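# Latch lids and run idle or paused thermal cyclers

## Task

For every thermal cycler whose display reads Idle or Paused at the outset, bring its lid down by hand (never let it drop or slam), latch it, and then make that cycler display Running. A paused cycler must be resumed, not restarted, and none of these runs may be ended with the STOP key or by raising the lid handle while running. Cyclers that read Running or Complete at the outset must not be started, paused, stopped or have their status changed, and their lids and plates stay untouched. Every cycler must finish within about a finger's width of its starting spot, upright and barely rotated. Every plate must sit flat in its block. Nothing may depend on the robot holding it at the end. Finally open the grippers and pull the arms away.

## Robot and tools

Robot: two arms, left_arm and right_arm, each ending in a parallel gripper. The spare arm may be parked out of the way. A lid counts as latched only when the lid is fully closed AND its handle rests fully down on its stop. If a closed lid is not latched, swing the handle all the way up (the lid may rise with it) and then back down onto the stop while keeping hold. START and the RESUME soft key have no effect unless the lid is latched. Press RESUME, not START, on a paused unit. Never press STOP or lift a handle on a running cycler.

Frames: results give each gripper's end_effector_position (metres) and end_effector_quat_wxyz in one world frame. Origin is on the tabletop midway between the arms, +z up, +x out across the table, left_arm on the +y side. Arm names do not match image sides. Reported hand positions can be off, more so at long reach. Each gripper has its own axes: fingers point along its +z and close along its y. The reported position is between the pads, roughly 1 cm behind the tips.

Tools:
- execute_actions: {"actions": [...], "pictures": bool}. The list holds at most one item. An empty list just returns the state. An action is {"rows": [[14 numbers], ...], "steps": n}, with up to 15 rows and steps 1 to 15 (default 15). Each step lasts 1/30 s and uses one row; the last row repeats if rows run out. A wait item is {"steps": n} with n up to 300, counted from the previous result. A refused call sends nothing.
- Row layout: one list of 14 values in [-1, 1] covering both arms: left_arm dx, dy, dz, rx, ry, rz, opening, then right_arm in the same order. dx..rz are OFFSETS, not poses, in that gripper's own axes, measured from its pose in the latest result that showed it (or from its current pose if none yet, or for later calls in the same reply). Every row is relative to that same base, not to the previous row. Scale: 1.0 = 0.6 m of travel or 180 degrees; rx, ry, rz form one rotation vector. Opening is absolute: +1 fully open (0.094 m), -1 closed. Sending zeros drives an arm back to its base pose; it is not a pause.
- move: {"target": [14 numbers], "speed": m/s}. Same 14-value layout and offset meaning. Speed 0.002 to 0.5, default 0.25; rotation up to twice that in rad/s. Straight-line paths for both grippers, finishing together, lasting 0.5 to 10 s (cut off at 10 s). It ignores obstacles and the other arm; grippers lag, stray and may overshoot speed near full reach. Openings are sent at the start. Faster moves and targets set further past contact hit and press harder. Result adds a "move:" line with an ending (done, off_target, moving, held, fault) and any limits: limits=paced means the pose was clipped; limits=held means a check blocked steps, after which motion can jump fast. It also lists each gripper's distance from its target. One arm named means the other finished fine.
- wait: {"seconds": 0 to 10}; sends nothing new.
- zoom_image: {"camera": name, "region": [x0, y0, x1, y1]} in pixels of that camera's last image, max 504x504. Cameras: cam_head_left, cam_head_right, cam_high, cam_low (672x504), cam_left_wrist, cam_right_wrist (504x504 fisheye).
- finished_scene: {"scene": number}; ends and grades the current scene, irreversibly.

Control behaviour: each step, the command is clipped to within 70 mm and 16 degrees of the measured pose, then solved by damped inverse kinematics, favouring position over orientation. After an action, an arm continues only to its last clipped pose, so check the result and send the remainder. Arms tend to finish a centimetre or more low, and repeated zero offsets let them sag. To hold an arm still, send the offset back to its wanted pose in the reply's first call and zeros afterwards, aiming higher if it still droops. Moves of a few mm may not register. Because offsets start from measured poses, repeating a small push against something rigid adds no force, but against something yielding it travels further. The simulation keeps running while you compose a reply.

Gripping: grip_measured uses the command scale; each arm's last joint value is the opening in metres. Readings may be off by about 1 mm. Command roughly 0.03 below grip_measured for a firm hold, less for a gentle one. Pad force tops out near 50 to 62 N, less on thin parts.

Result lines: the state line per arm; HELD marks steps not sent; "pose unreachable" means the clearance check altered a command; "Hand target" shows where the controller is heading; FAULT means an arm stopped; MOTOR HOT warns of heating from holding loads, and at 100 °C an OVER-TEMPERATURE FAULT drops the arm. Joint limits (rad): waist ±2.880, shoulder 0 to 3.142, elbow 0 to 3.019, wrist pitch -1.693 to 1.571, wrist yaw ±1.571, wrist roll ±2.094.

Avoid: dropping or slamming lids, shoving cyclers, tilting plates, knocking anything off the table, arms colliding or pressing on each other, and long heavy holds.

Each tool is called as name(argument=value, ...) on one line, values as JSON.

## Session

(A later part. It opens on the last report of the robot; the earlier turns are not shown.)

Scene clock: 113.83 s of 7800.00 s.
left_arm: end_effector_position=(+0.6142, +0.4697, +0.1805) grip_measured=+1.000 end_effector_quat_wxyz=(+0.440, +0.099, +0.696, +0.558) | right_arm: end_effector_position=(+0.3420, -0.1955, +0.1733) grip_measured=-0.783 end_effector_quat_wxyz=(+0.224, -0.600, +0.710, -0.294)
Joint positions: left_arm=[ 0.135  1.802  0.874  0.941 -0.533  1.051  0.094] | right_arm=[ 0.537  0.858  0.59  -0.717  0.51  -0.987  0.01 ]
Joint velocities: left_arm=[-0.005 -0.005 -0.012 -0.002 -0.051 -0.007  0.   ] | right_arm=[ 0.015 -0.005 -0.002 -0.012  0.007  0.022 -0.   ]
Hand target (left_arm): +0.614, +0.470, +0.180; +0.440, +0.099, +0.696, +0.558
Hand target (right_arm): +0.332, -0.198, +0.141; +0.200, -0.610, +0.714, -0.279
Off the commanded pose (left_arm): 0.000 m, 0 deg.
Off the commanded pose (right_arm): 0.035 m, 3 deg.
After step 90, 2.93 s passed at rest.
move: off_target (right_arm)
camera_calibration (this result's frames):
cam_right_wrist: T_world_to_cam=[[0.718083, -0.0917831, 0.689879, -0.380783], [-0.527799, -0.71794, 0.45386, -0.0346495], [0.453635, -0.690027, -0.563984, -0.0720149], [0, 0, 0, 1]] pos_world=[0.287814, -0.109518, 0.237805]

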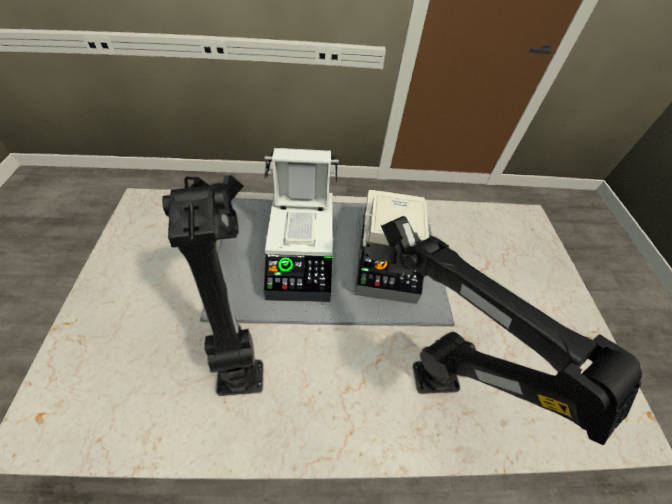

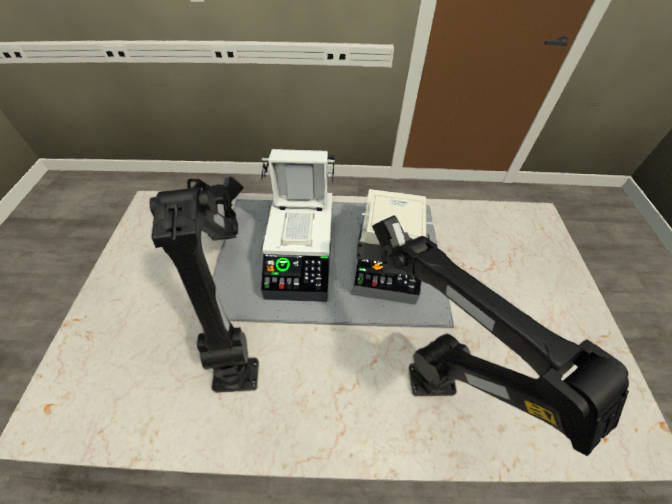

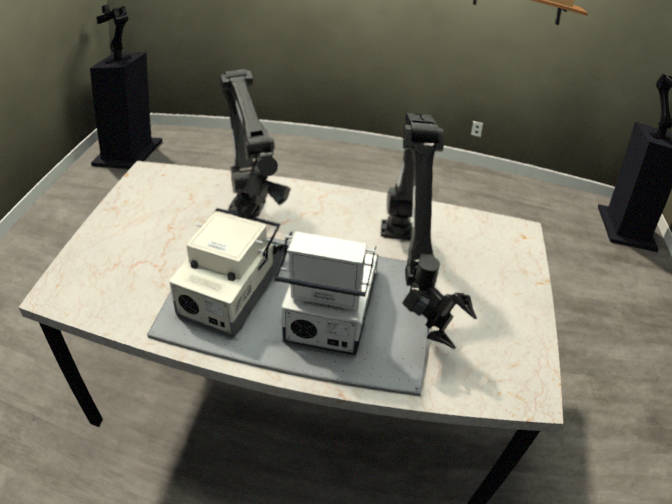

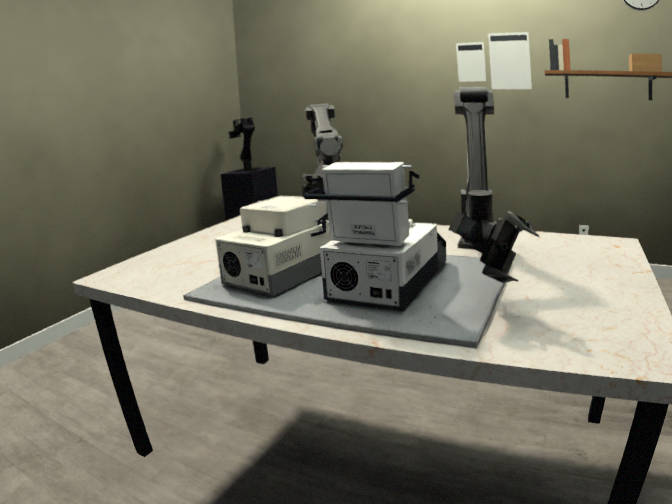

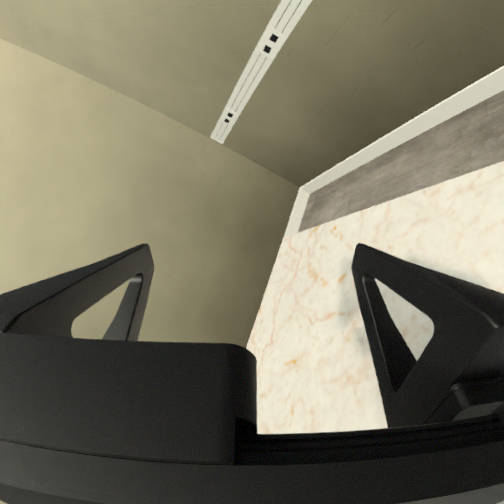

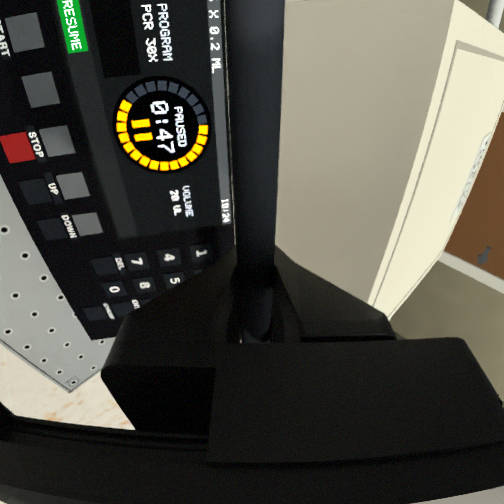

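move(target=[0,0,0,0,0,0,1,0,0,0,0,0,0,-0.3])

move(target=[0,0,0,0,0,0,1,0,0,-0.1,0,0,0,-0.3])

move(target=[0,0,0,0,0,0,1,-0.15,0.148,0.06,0,0,0,-1], speed=0.1)

Scene clock: 125.23 s of 7800.00 s.
left_arm: end_effector_position=(+0.6142, +0.4697, +0.1805) grip_measured=+1.000 end_effector_quat_wxyz=(+0.440, +0.099, +0.696, +0.558) | right_arm: end_effector_position=(+0.3414, -0.1962, +0.1725) grip_measured=-0.302 end_effector_quat_wxyz=(+0.223, -0.600, +0.710, -0.294)
Joint positions: left_arm=[ 0.135  1.802  0.874  0.941 -0.533  1.051  0.094] | right_arm=[ 0.537  0.857  0.587 -0.717  0.512 -0.987  0.033]
Joint velocities: left_arm=[-0.015  0.015  0.007 -0.027  0.007 -0.022  0.   ] | right_arm=[-0.015 -0.015  0.022 -0.012  0.007  0.007  0.   ]
Hand target (left_arm): +0.614, +0.470, +0.180; +0.440, +0.099, +0.696, +0.558
Hand target (right_arm): +0.342, -0.195, +0.173; +0.224, -0.600, +0.710, -0.294
Off the commanded pose (left_arm): 0.000 m, 0 deg.
Off the commanded pose (right_arm): 0.001 m, 0 deg.
After step 90, 7.70 s passed at rest.
move: done
camera_calibration (this result's frames):
cam_right_wrist: T_world_to_cam=[[0.718191, -0.0912215, 0.68984, -0.379788], [-0.528281, -0.716728, 0.455215, -0.0349653], [0.452902, -0.691361, -0.562938, -0.0728161], [0, 0, 0, 1]] pos_world=[0.287268, -0.110048, 0.236919]

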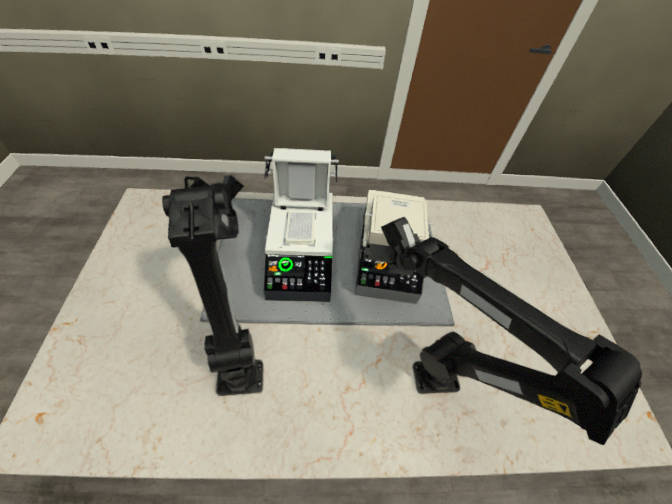

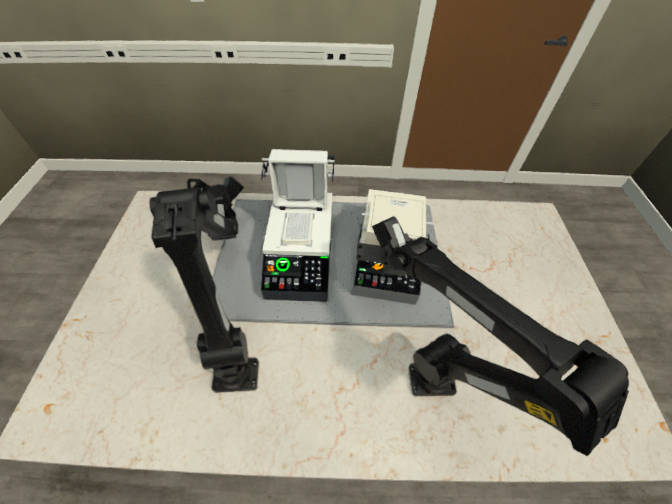

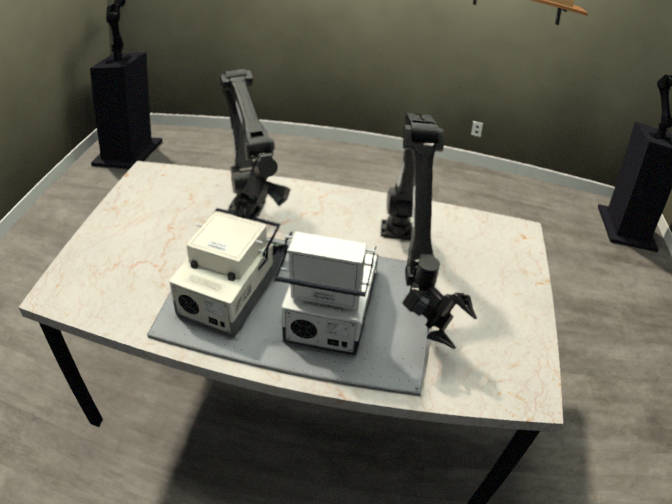

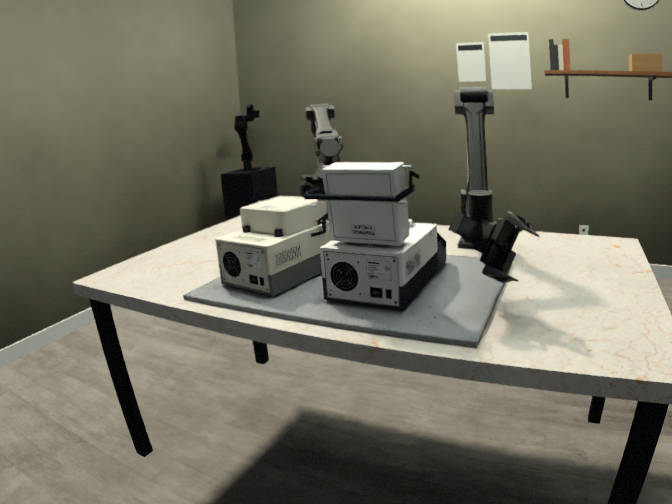

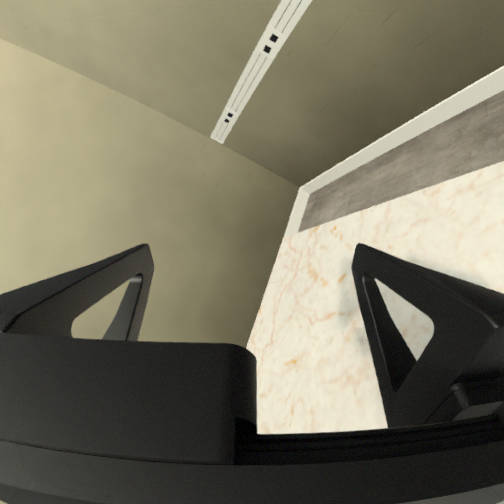

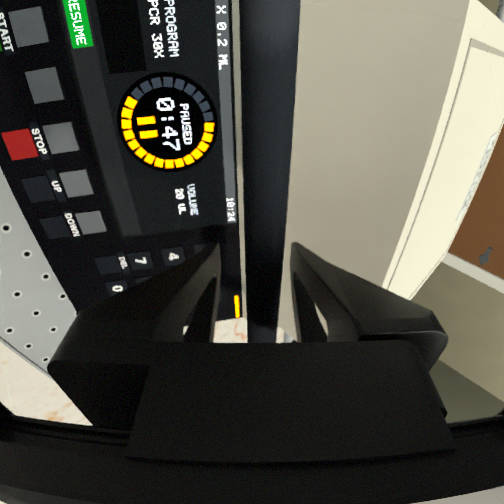

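Scene clock: 126.13 s of 7800.00 s.
left_arm: end_effector_position=(+0.6142, +0.4697, +0.1805) grip_measured=+1.000 end_effector_quat_wxyz=(+0.440, +0.099, +0.696, +0.558) | right_arm: end_effector_position=(+0.2959, -0.1943, +0.1949) grip_measured=-0.302 end_effector_quat_wxyz=(+0.209, -0.611, +0.705, -0.295)
Joint positions: left_arm=[ 0.135  1.802  0.874  0.941 -0.533  1.051  0.094] | right_arm=[ 0.669  0.741  0.612 -0.953  0.58  -0.87   0.033]
Joint velocities: left_arm=[-0.015 -0.005 -0.017 -0.017 -0.081 -0.051  0.   ] | right_arm=[-0.005 -0.015 -0.002  0.017 -0.051  0.037  0.   ]
Hand target (left_arm): +0.614, +0.470, +0.180; +0.440, +0.099, +0.696, +0.558
Hand target (right_arm): +0.301, -0.188, +0.216; +0.224, -0.600, +0.709, -0.294
Off the commanded pose (left_arm): 0.000 m, 0 deg.
Off the commanded pose (right_arm): 0.023 m, 2 deg.
move: off_target (right_arm)
camera_calibration (this result's frames):
cam_right_wrist: T_world_to_cam=[[0.734522, -0.0648157, 0.675483, -0.359318], [-0.509221, -0.710592, 0.485544, -0.078195], [0.448522, -0.700613, -0.554951, -0.0403428], [0, 0, 0, 1]] pos_world=[0.242203, -0.107119, 0.258292]

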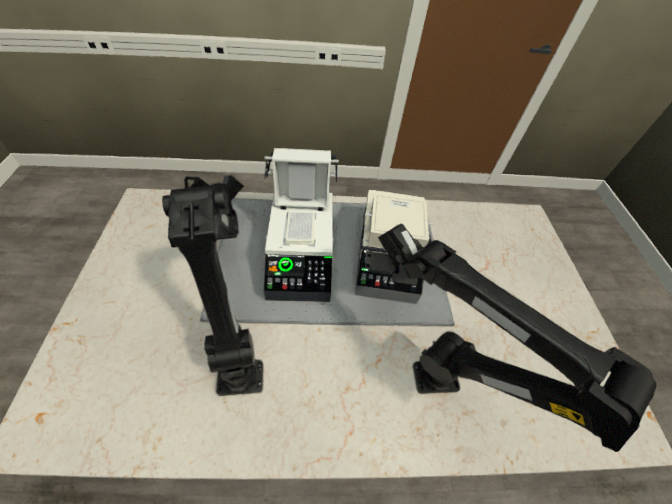

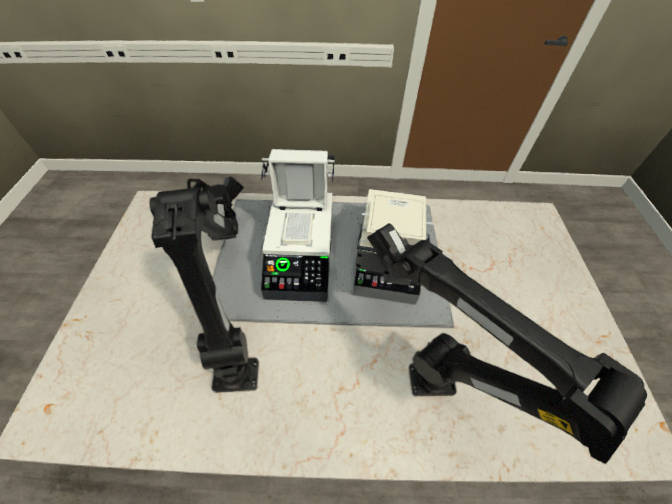

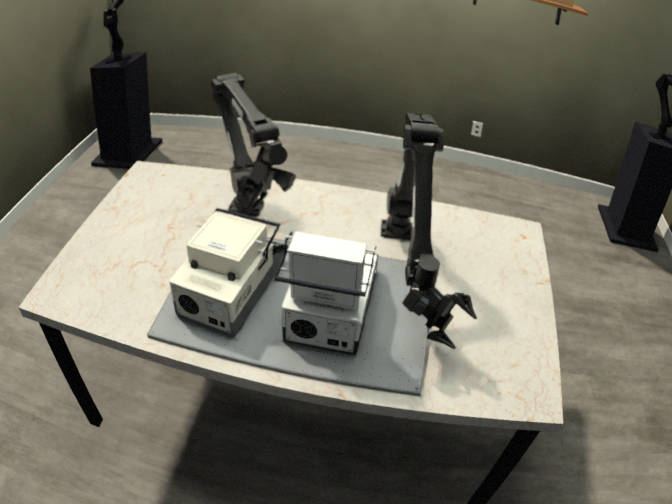

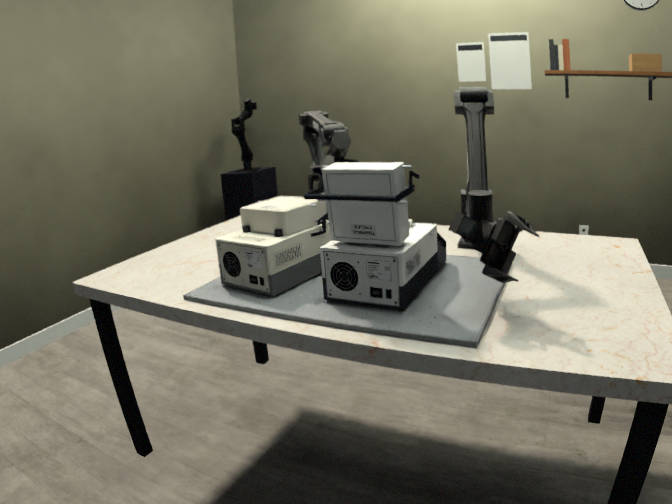

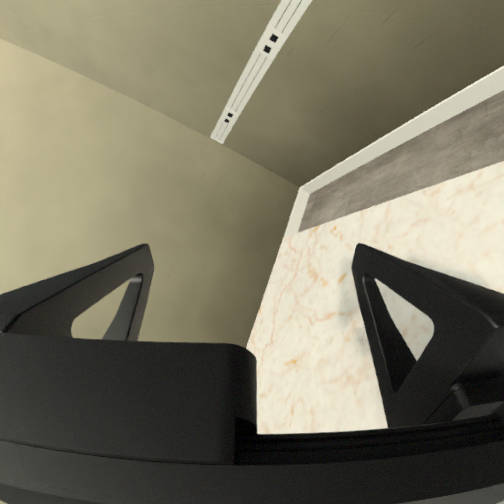

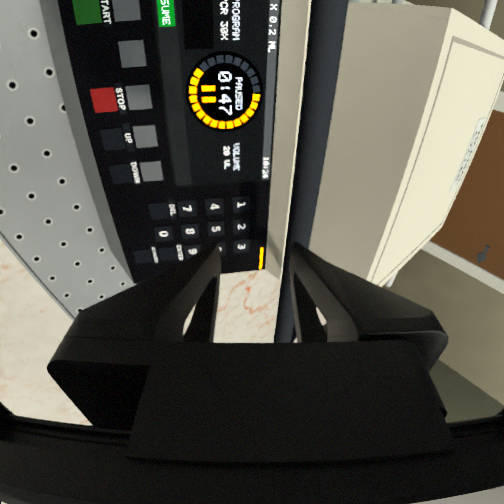

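Scene clock: 127.90 s of 7800.00 s.
left_arm: end_effector_position=(+0.6142, +0.4697, +0.1805) grip_measured=+1.000 end_effector_quat_wxyz=(+0.440, +0.099, +0.696, +0.558) | right_arm: end_effector_position=(+0.2667, -0.1073, +0.1055) grip_measured=-0.977 end_effector_quat_wxyz=(+0.202, -0.618, +0.699, -0.298)
Joint positions: left_arm=[ 0.135  1.802  0.874  0.941 -0.533  1.051  0.094] | right_arm=[ 1.015  1.084  0.556 -0.808  0.706 -0.483  0.001]
Joint velocities: left_arm=[-0.005 -0.015 -0.017 -0.012  0.022 -0.051  0.   ] | right_arm=[-0.015 -0.005 -0.012  0.012 -0.095  0.007  0.002]
Hand target (left_arm): +0.614, +0.470, +0.180; +0.440, +0.099, +0.696, +0.558
Hand target (right_arm): +0.268, -0.104, +0.104; +0.212, -0.611, +0.703, -0.295
Off the commanded pose (left_arm): 0.000 m, 0 deg.
Off the commanded pose (right_arm): 0.005 m, 1 deg.
move: done
camera_calibration (this result's frames):
cam_right_wrist: T_world_to_cam=[[0.740379, -0.0429052, 0.670819, -0.270514], [-0.496633, -0.707434, 0.502884, 0.00734448], [0.452984, -0.705476, -0.545078, -0.0187334], [0, 0, 0, 1]] pos_world=[0.212416, -0.0196267, 0.167561]

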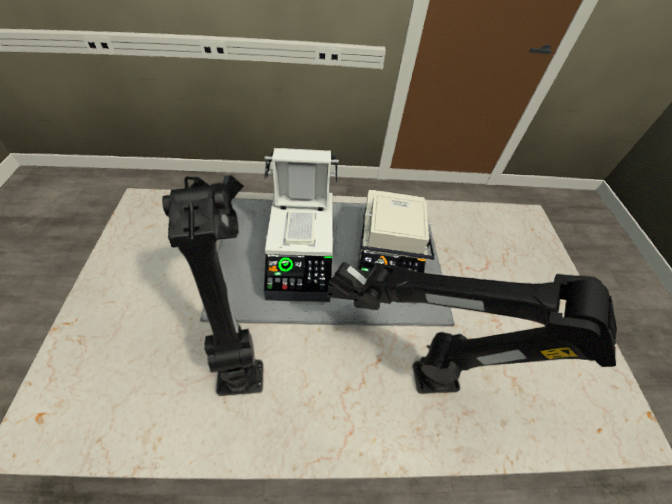

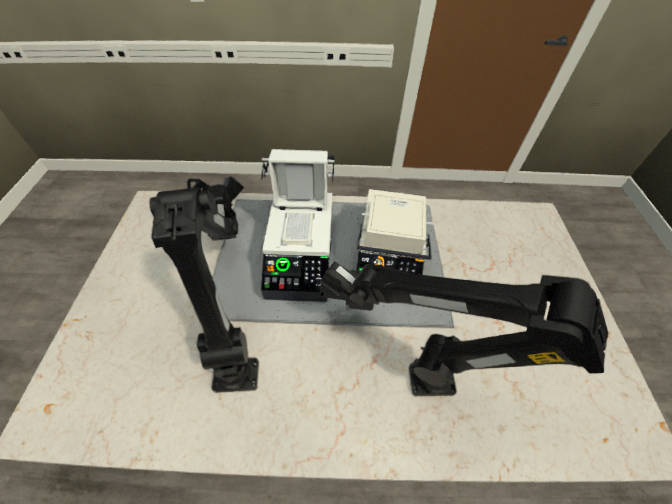

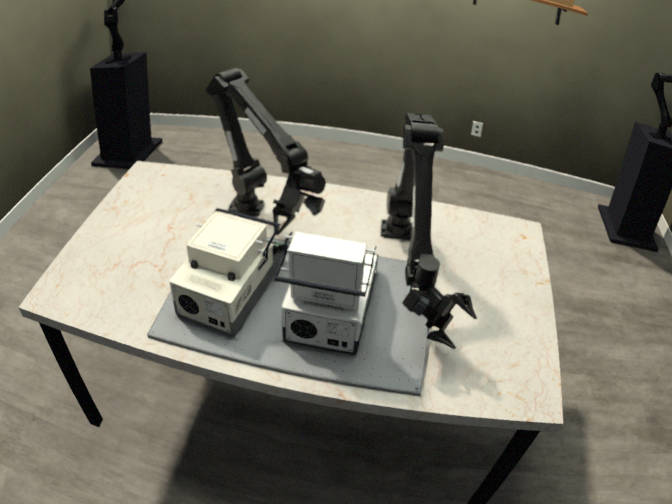

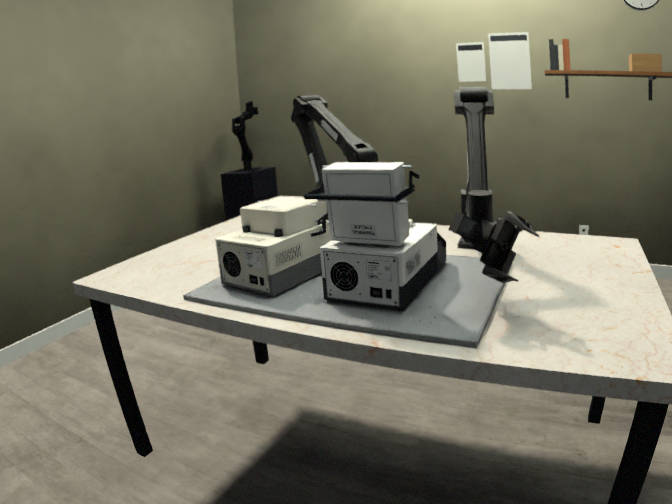

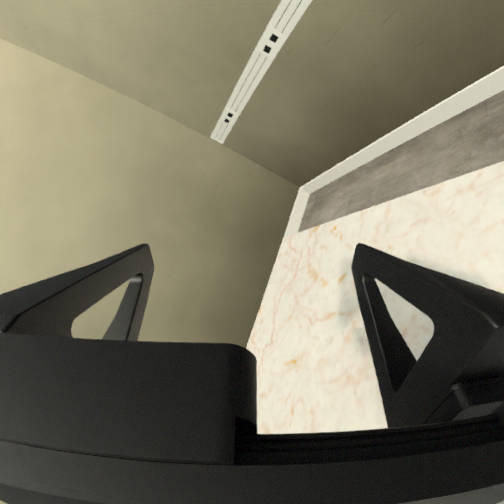

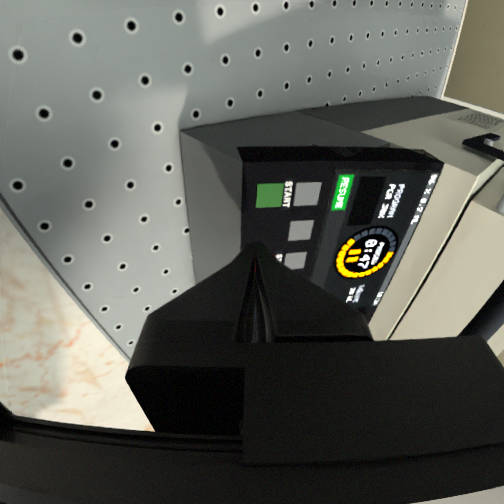

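move(target=[0,0,0,0,0,0,1,-0.022,-0.045,-0.003,0,0,0,-1], speed=0.05)

Scene clock: 136.10 s of 7800.00 s.
left_arm: end_effector_position=(+0.6142, +0.4697, +0.1805) grip_measured=+1.000 end_effector_quat_wxyz=(+0.440, +0.099, +0.696, +0.558) | right_arm: end_effector_position=(+0.2776, -0.1076, +0.1103) grip_measured=-0.977 end_effector_quat_wxyz=(+0.195, -0.618, +0.699, -0.301)
Joint positions: left_arm=[ 0.135  1.802  0.874  0.941 -0.533  1.051  0.094] | right_arm=[ 0.979  1.098  0.581 -0.808  0.699 -0.522  0.001]
Joint velocities: left_arm=[-0.005  0.005 -0.002 -0.007 -0.022  0.007  0.   ] | right_arm=[-0.005 -0.015 -0.002  0.012  0.037  0.066  0.   ]
Hand target (left_arm): +0.614, +0.470, +0.180; +0.440, +0.099, +0.696, +0.558
Hand target (right_arm): +0.287, -0.096, +0.124; +0.202, -0.618, +0.699, -0.299
Off the commanded pose (left_arm): 0.000 m, 0 deg.
Off the commanded pose (right_arm): 0.021 m, 1 deg.
After step 90, 4.23 s passed at rest.
move: off_target (right_arm)
camera_calibration (this result's frames):
cam_right_wrist: T_world_to_cam=[[0.744907, -0.0383628, 0.666065, -0.28212], [-0.49686, -0.698161, 0.515462, 0.00979011], [0.445246, -0.714912, -0.539126, -0.0207154], [0, 0, 0, 1]] pos_world=[0.224241, -0.0187975, 0.171696]

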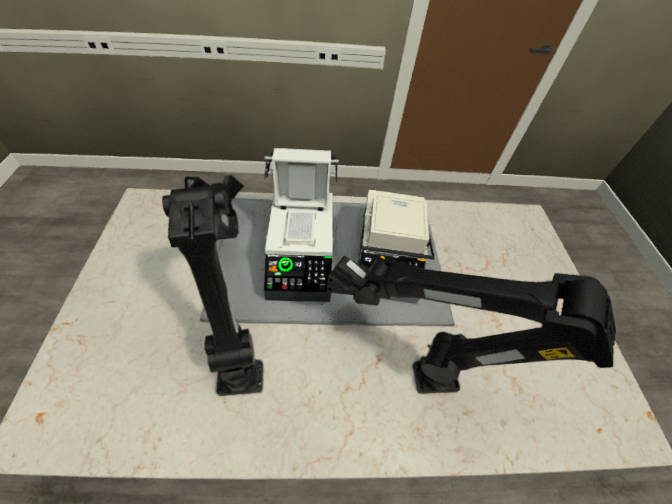

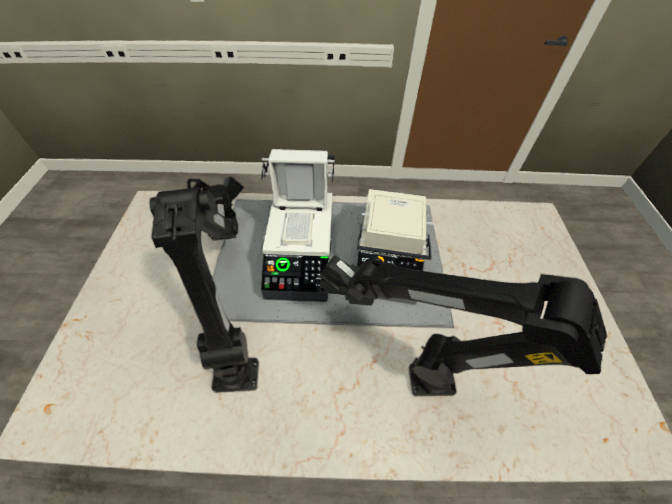

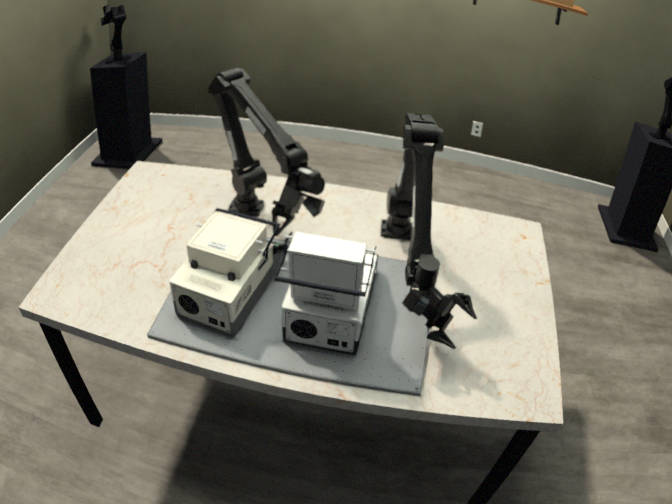

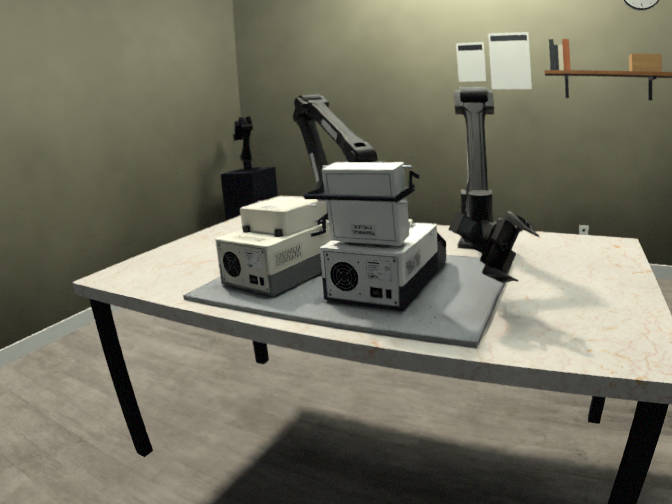

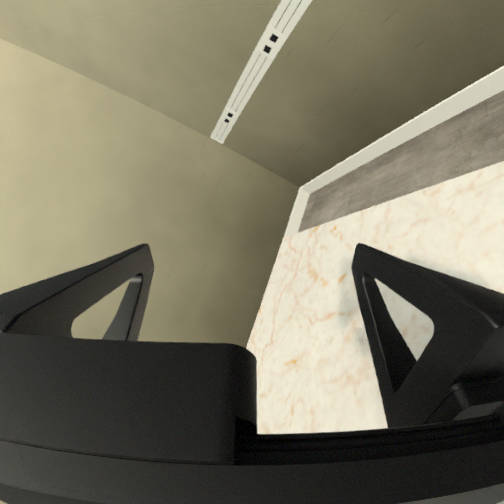

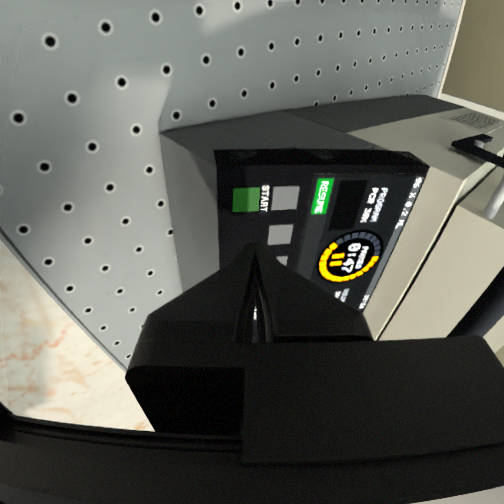

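move(target=[0,0,0,0,0,0,1,-0.045,-0.045,-0.005,0,0,0,-1], speed=0.05)

Scene clock: 140.93 s of 7800.00 s.
left_arm: end_effector_position=(+0.6142, +0.4697, +0.1805) grip_measured=+1.000 end_effector_quat_wxyz=(+0.440, +0.099, +0.696, +0.558) | right_arm: end_effector_position=(+0.2907, -0.0921, +0.1155) grip_measured=-0.977 end_effector_quat_wxyz=(+0.191, -0.618, +0.700, -0.303)
Joint positions: left_arm=[ 0.135  1.802  0.874  0.941 -0.533  1.051  0.094] | right_arm=[ 0.969  1.157  0.638 -0.808  0.698 -0.53   0.001]
Joint velocities: left_arm=[-0.005 -0.005 -0.007  0.022 -0.022 -0.037  0.   ] | right_arm=[-0.005  0.005  0.022  0.002  0.007 -0.051 -0.   ]
Hand target (left_arm): +0.614, +0.470, +0.180; +0.440, +0.099, +0.696, +0.558
Hand target (right_arm): +0.300, -0.082, +0.128; +0.195, -0.618, +0.699, -0.301
Off the commanded pose (left_arm): 0.000 m, 0 deg.
Off the commanded pose (right_arm): 0.019 m, 0 deg.
After step 90, 0.77 s passed at rest.
move: off_target (right_arm)
camera_calibration (this result's frames):
cam_right_wrist: T_world_to_cam=[[0.74658, -0.0369682, 0.664267, -0.294823], [-0.498072, -0.693002, 0.521223, 0.0245525], [0.44107, -0.719988, -0.535794, -0.012313], [0, 0, 0, 1]] pos_world=[0.237769, -0.00274936, 0.176447]

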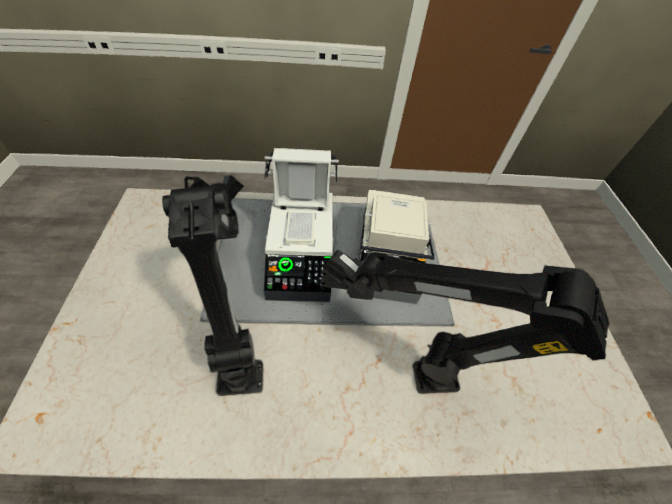

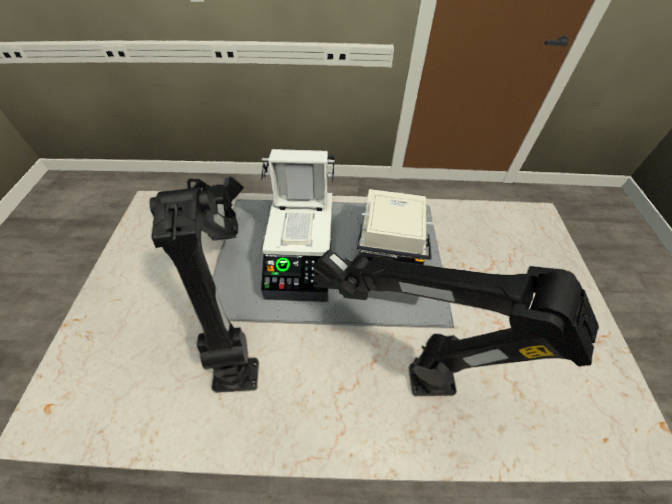

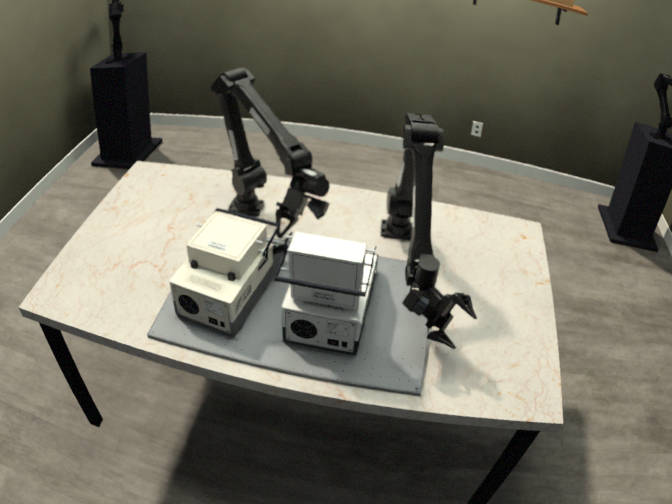

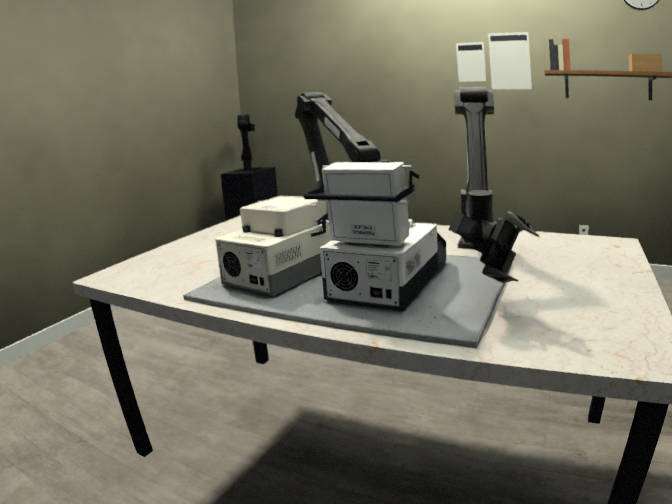

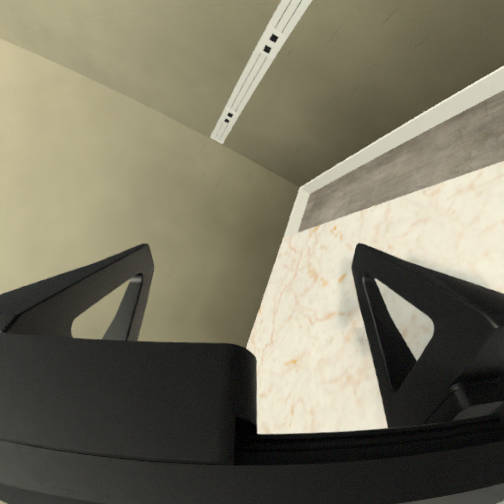

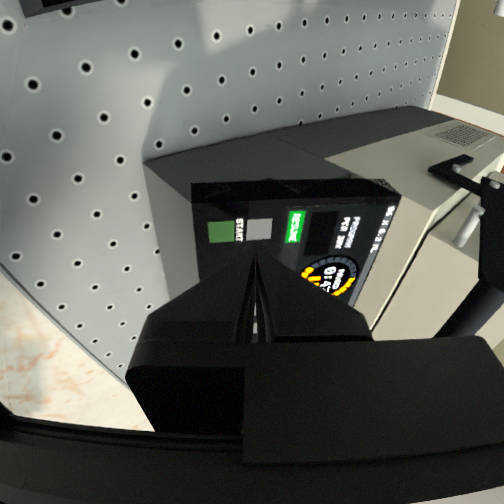

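move(target=[0,0,0,0,0,0,1,0,-0.015,0.06,0,0,0,-1], speed=0.03)

Scene clock: 146.77 s of 7800.00 s.
left_arm: end_effector_position=(+0.6142, +0.4697, +0.1805) grip_measured=+1.000 end_effector_quat_wxyz=(+0.440, +0.099, +0.696, +0.558) | right_arm: end_effector_position=(+0.3118, -0.0961, +0.1056) grip_measured=-0.977 end_effector_quat_wxyz=(+0.193, -0.622, +0.696, -0.303)
Joint positions: left_arm=[ 0.135  1.802  0.874  0.941 -0.533  1.051  0.094] | right_arm=[ 0.899  1.187  0.626 -0.703  0.678 -0.63   0.001]
Joint velocities: left_arm=[-0.005 -0.005  0.027  0.017 -0.051  0.007  0.   ] | right_arm=[ 0.015 -0.005 -0.012  0.012  0.022 -0.022 -0.001]
Hand target (left_arm): +0.614, +0.470, +0.180; +0.440, +0.099, +0.696, +0.558
Hand target (right_arm): +0.319, -0.100, +0.095; +0.190, -0.618, +0.700, -0.303
Off the commanded pose (left_arm): 0.000 m, 0 deg.
Off the commanded pose (right_arm): 0.014 m, 1 deg.
After step 90, 1.33 s passed at rest.
move: off_target (right_arm)
camera_calibration (this result's frames):
cam_right_wrist: T_world_to_cam=[[0.746384, -0.0278917, 0.66493, -0.303318], [-0.491178, -0.697248, 0.5221, 0.0348008], [0.449059, -0.716287, -0.534115, -0.0321444], [0, 0, 0, 1]] pos_world=[0.25792, -0.00721991, 0.166347]

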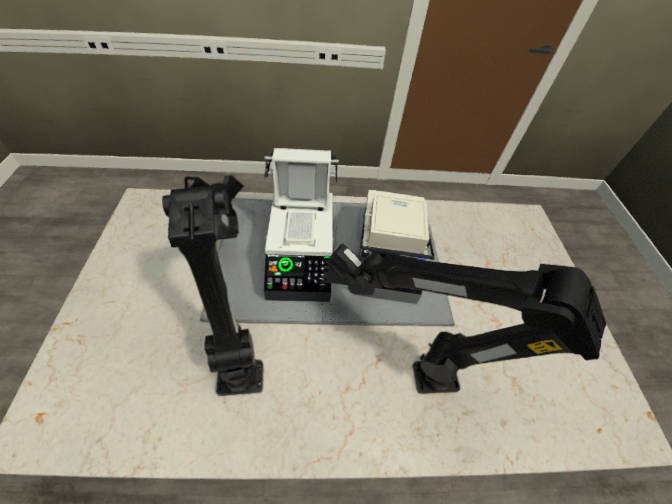

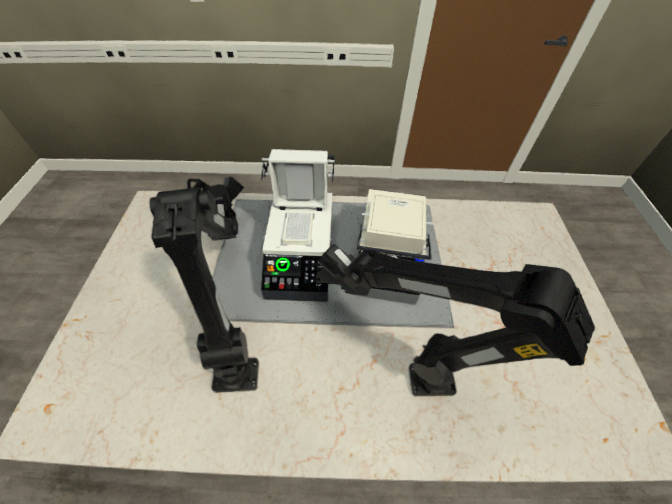

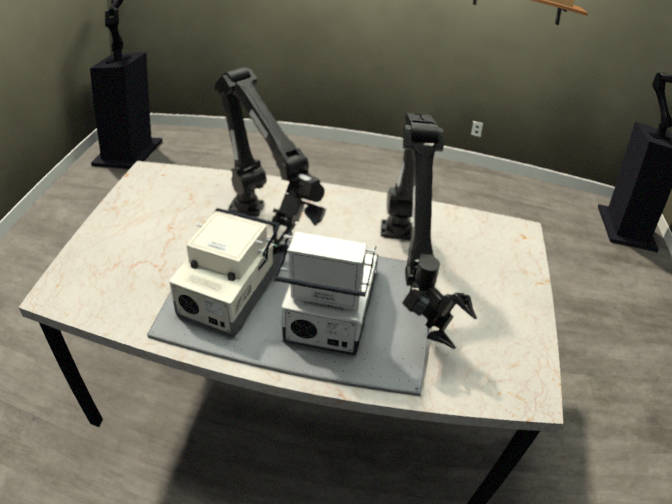

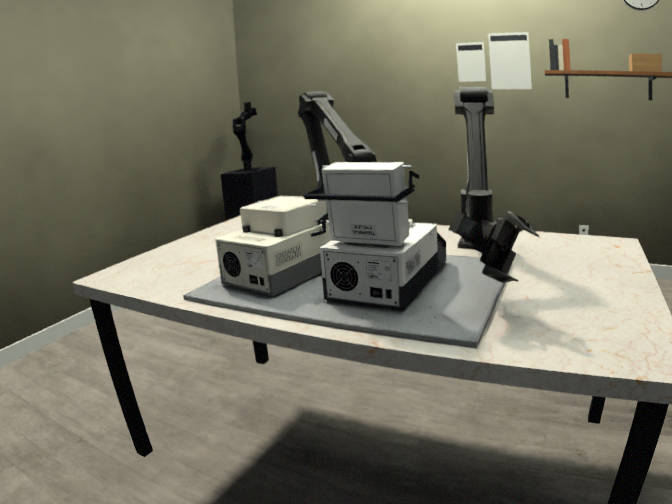

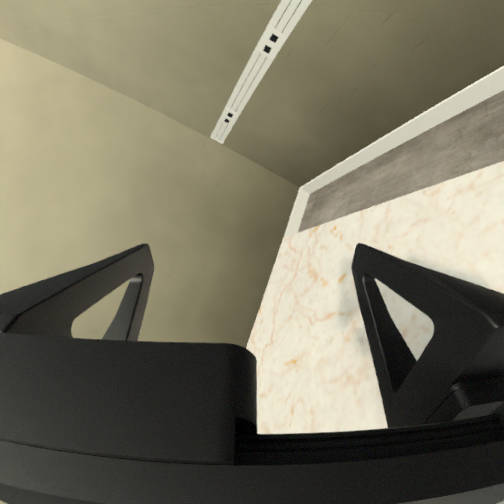

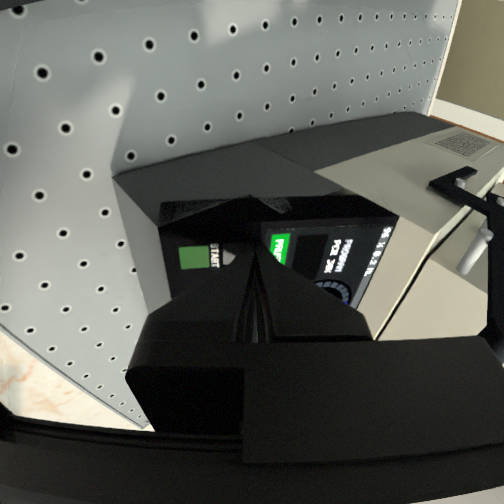

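Indicator turned blue and the label changed to PAUSE; back off.

move(target=[0,0,0,0,0,0,1,-0.1,0,-0.2,0,0,0,-1])

Scene clock: 152.20 s of 7800.00 s.
left_arm: end_effector_position=(+0.6142, +0.4697, +0.1805) grip_measured=+1.000 end_effector_quat_wxyz=(+0.440, +0.099, +0.696, +0.558) | right_arm: end_effector_position=(+0.2406, -0.0240, +0.1795) grip_measured=-0.978 end_effector_quat_wxyz=(+0.190, -0.631, +0.688, -0.304)
Joint positions: left_arm=[ 0.135  1.802  0.874  0.941 -0.533  1.051  0.094] | right_arm=[ 1.216  1.224  0.881 -1.184  0.732 -0.246  0.001]
Joint velocities: left_arm=[-0.005 -0.005 -0.012  0.007 -0.022  0.007  0.   ] | right_arm=[-0.005  0.005  0.002  0.022  0.037  0.022 -0.   ]
Hand target (left_arm): +0.614, +0.470, +0.180; +0.440, +0.099, +0.696, +0.558
Hand target (right_arm): +0.244, -0.016, +0.190; +0.196, -0.623, +0.695, -0.302
Off the commanded pose (left_arm): 0.000 m, 0 deg.
Off the commanded pose (right_arm): 0.013 m, 1 deg.
After step 90, 1.23 s passed at rest.
move: off_target (right_arm)
camera_calibration (this result's frames):
cam_right_wrist: T_world_to_cam=[[0.749539, -0.00483389, 0.661943, -0.296978], [-0.474885, -0.700578, 0.532611, 0.00562236], [0.461168, -0.71356, -0.527406, 0.0868857], [0, 0, 0, 1]] pos_world=[0.185198, 0.0645015, 0.239412]

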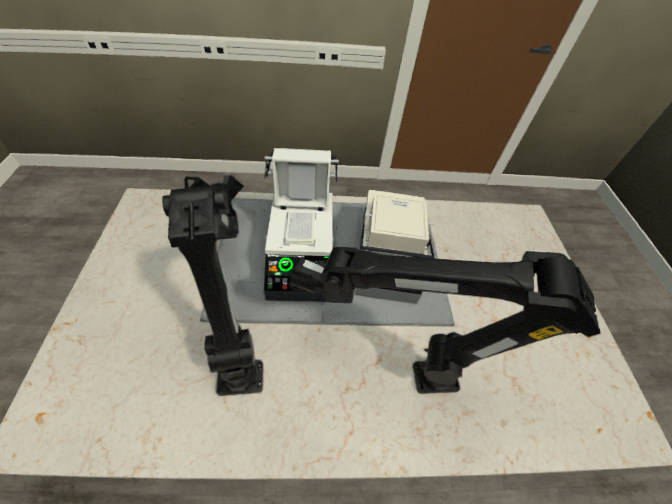

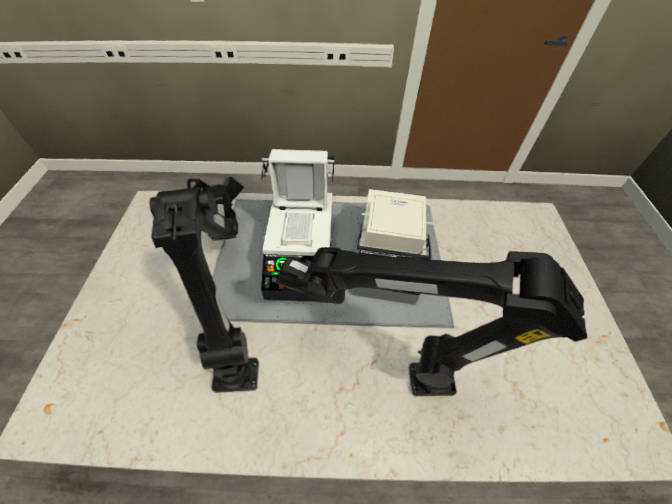

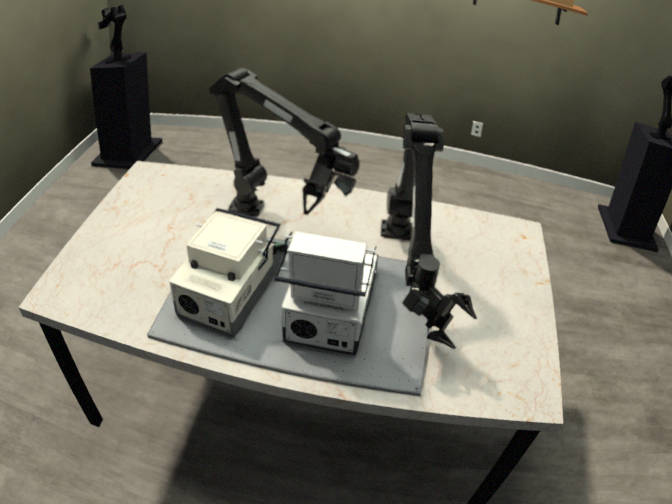

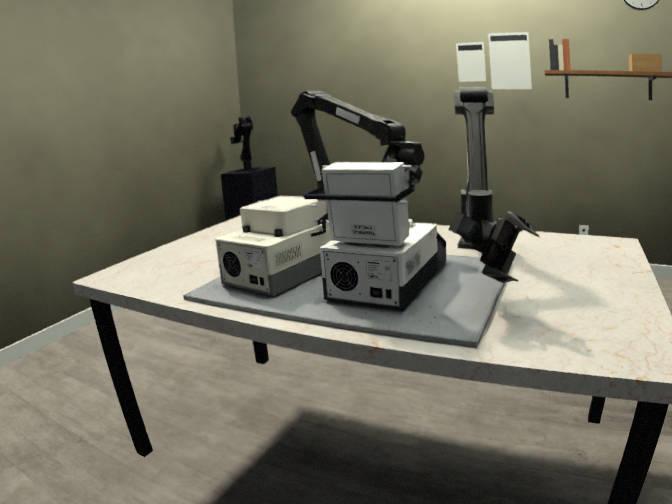

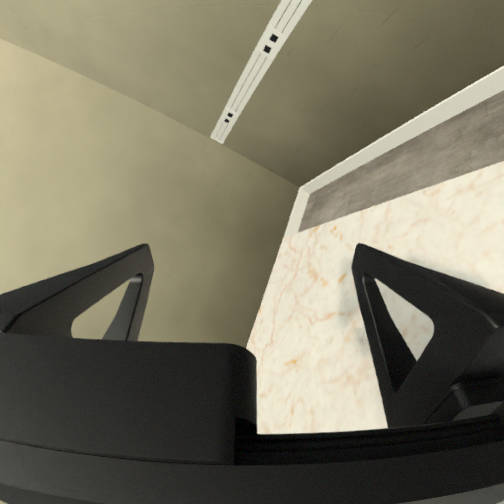

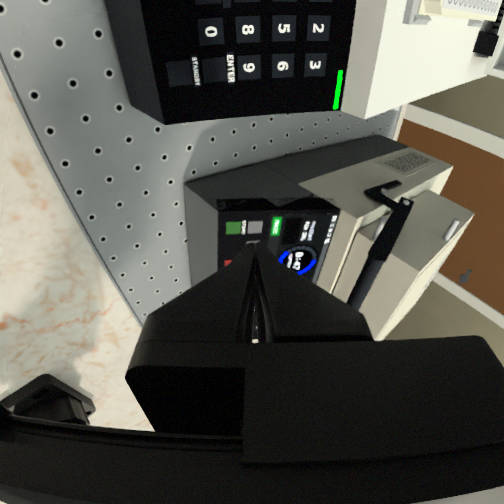

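Running (blue).

finished_scene(scene=1)

The scene is finished: the task was done.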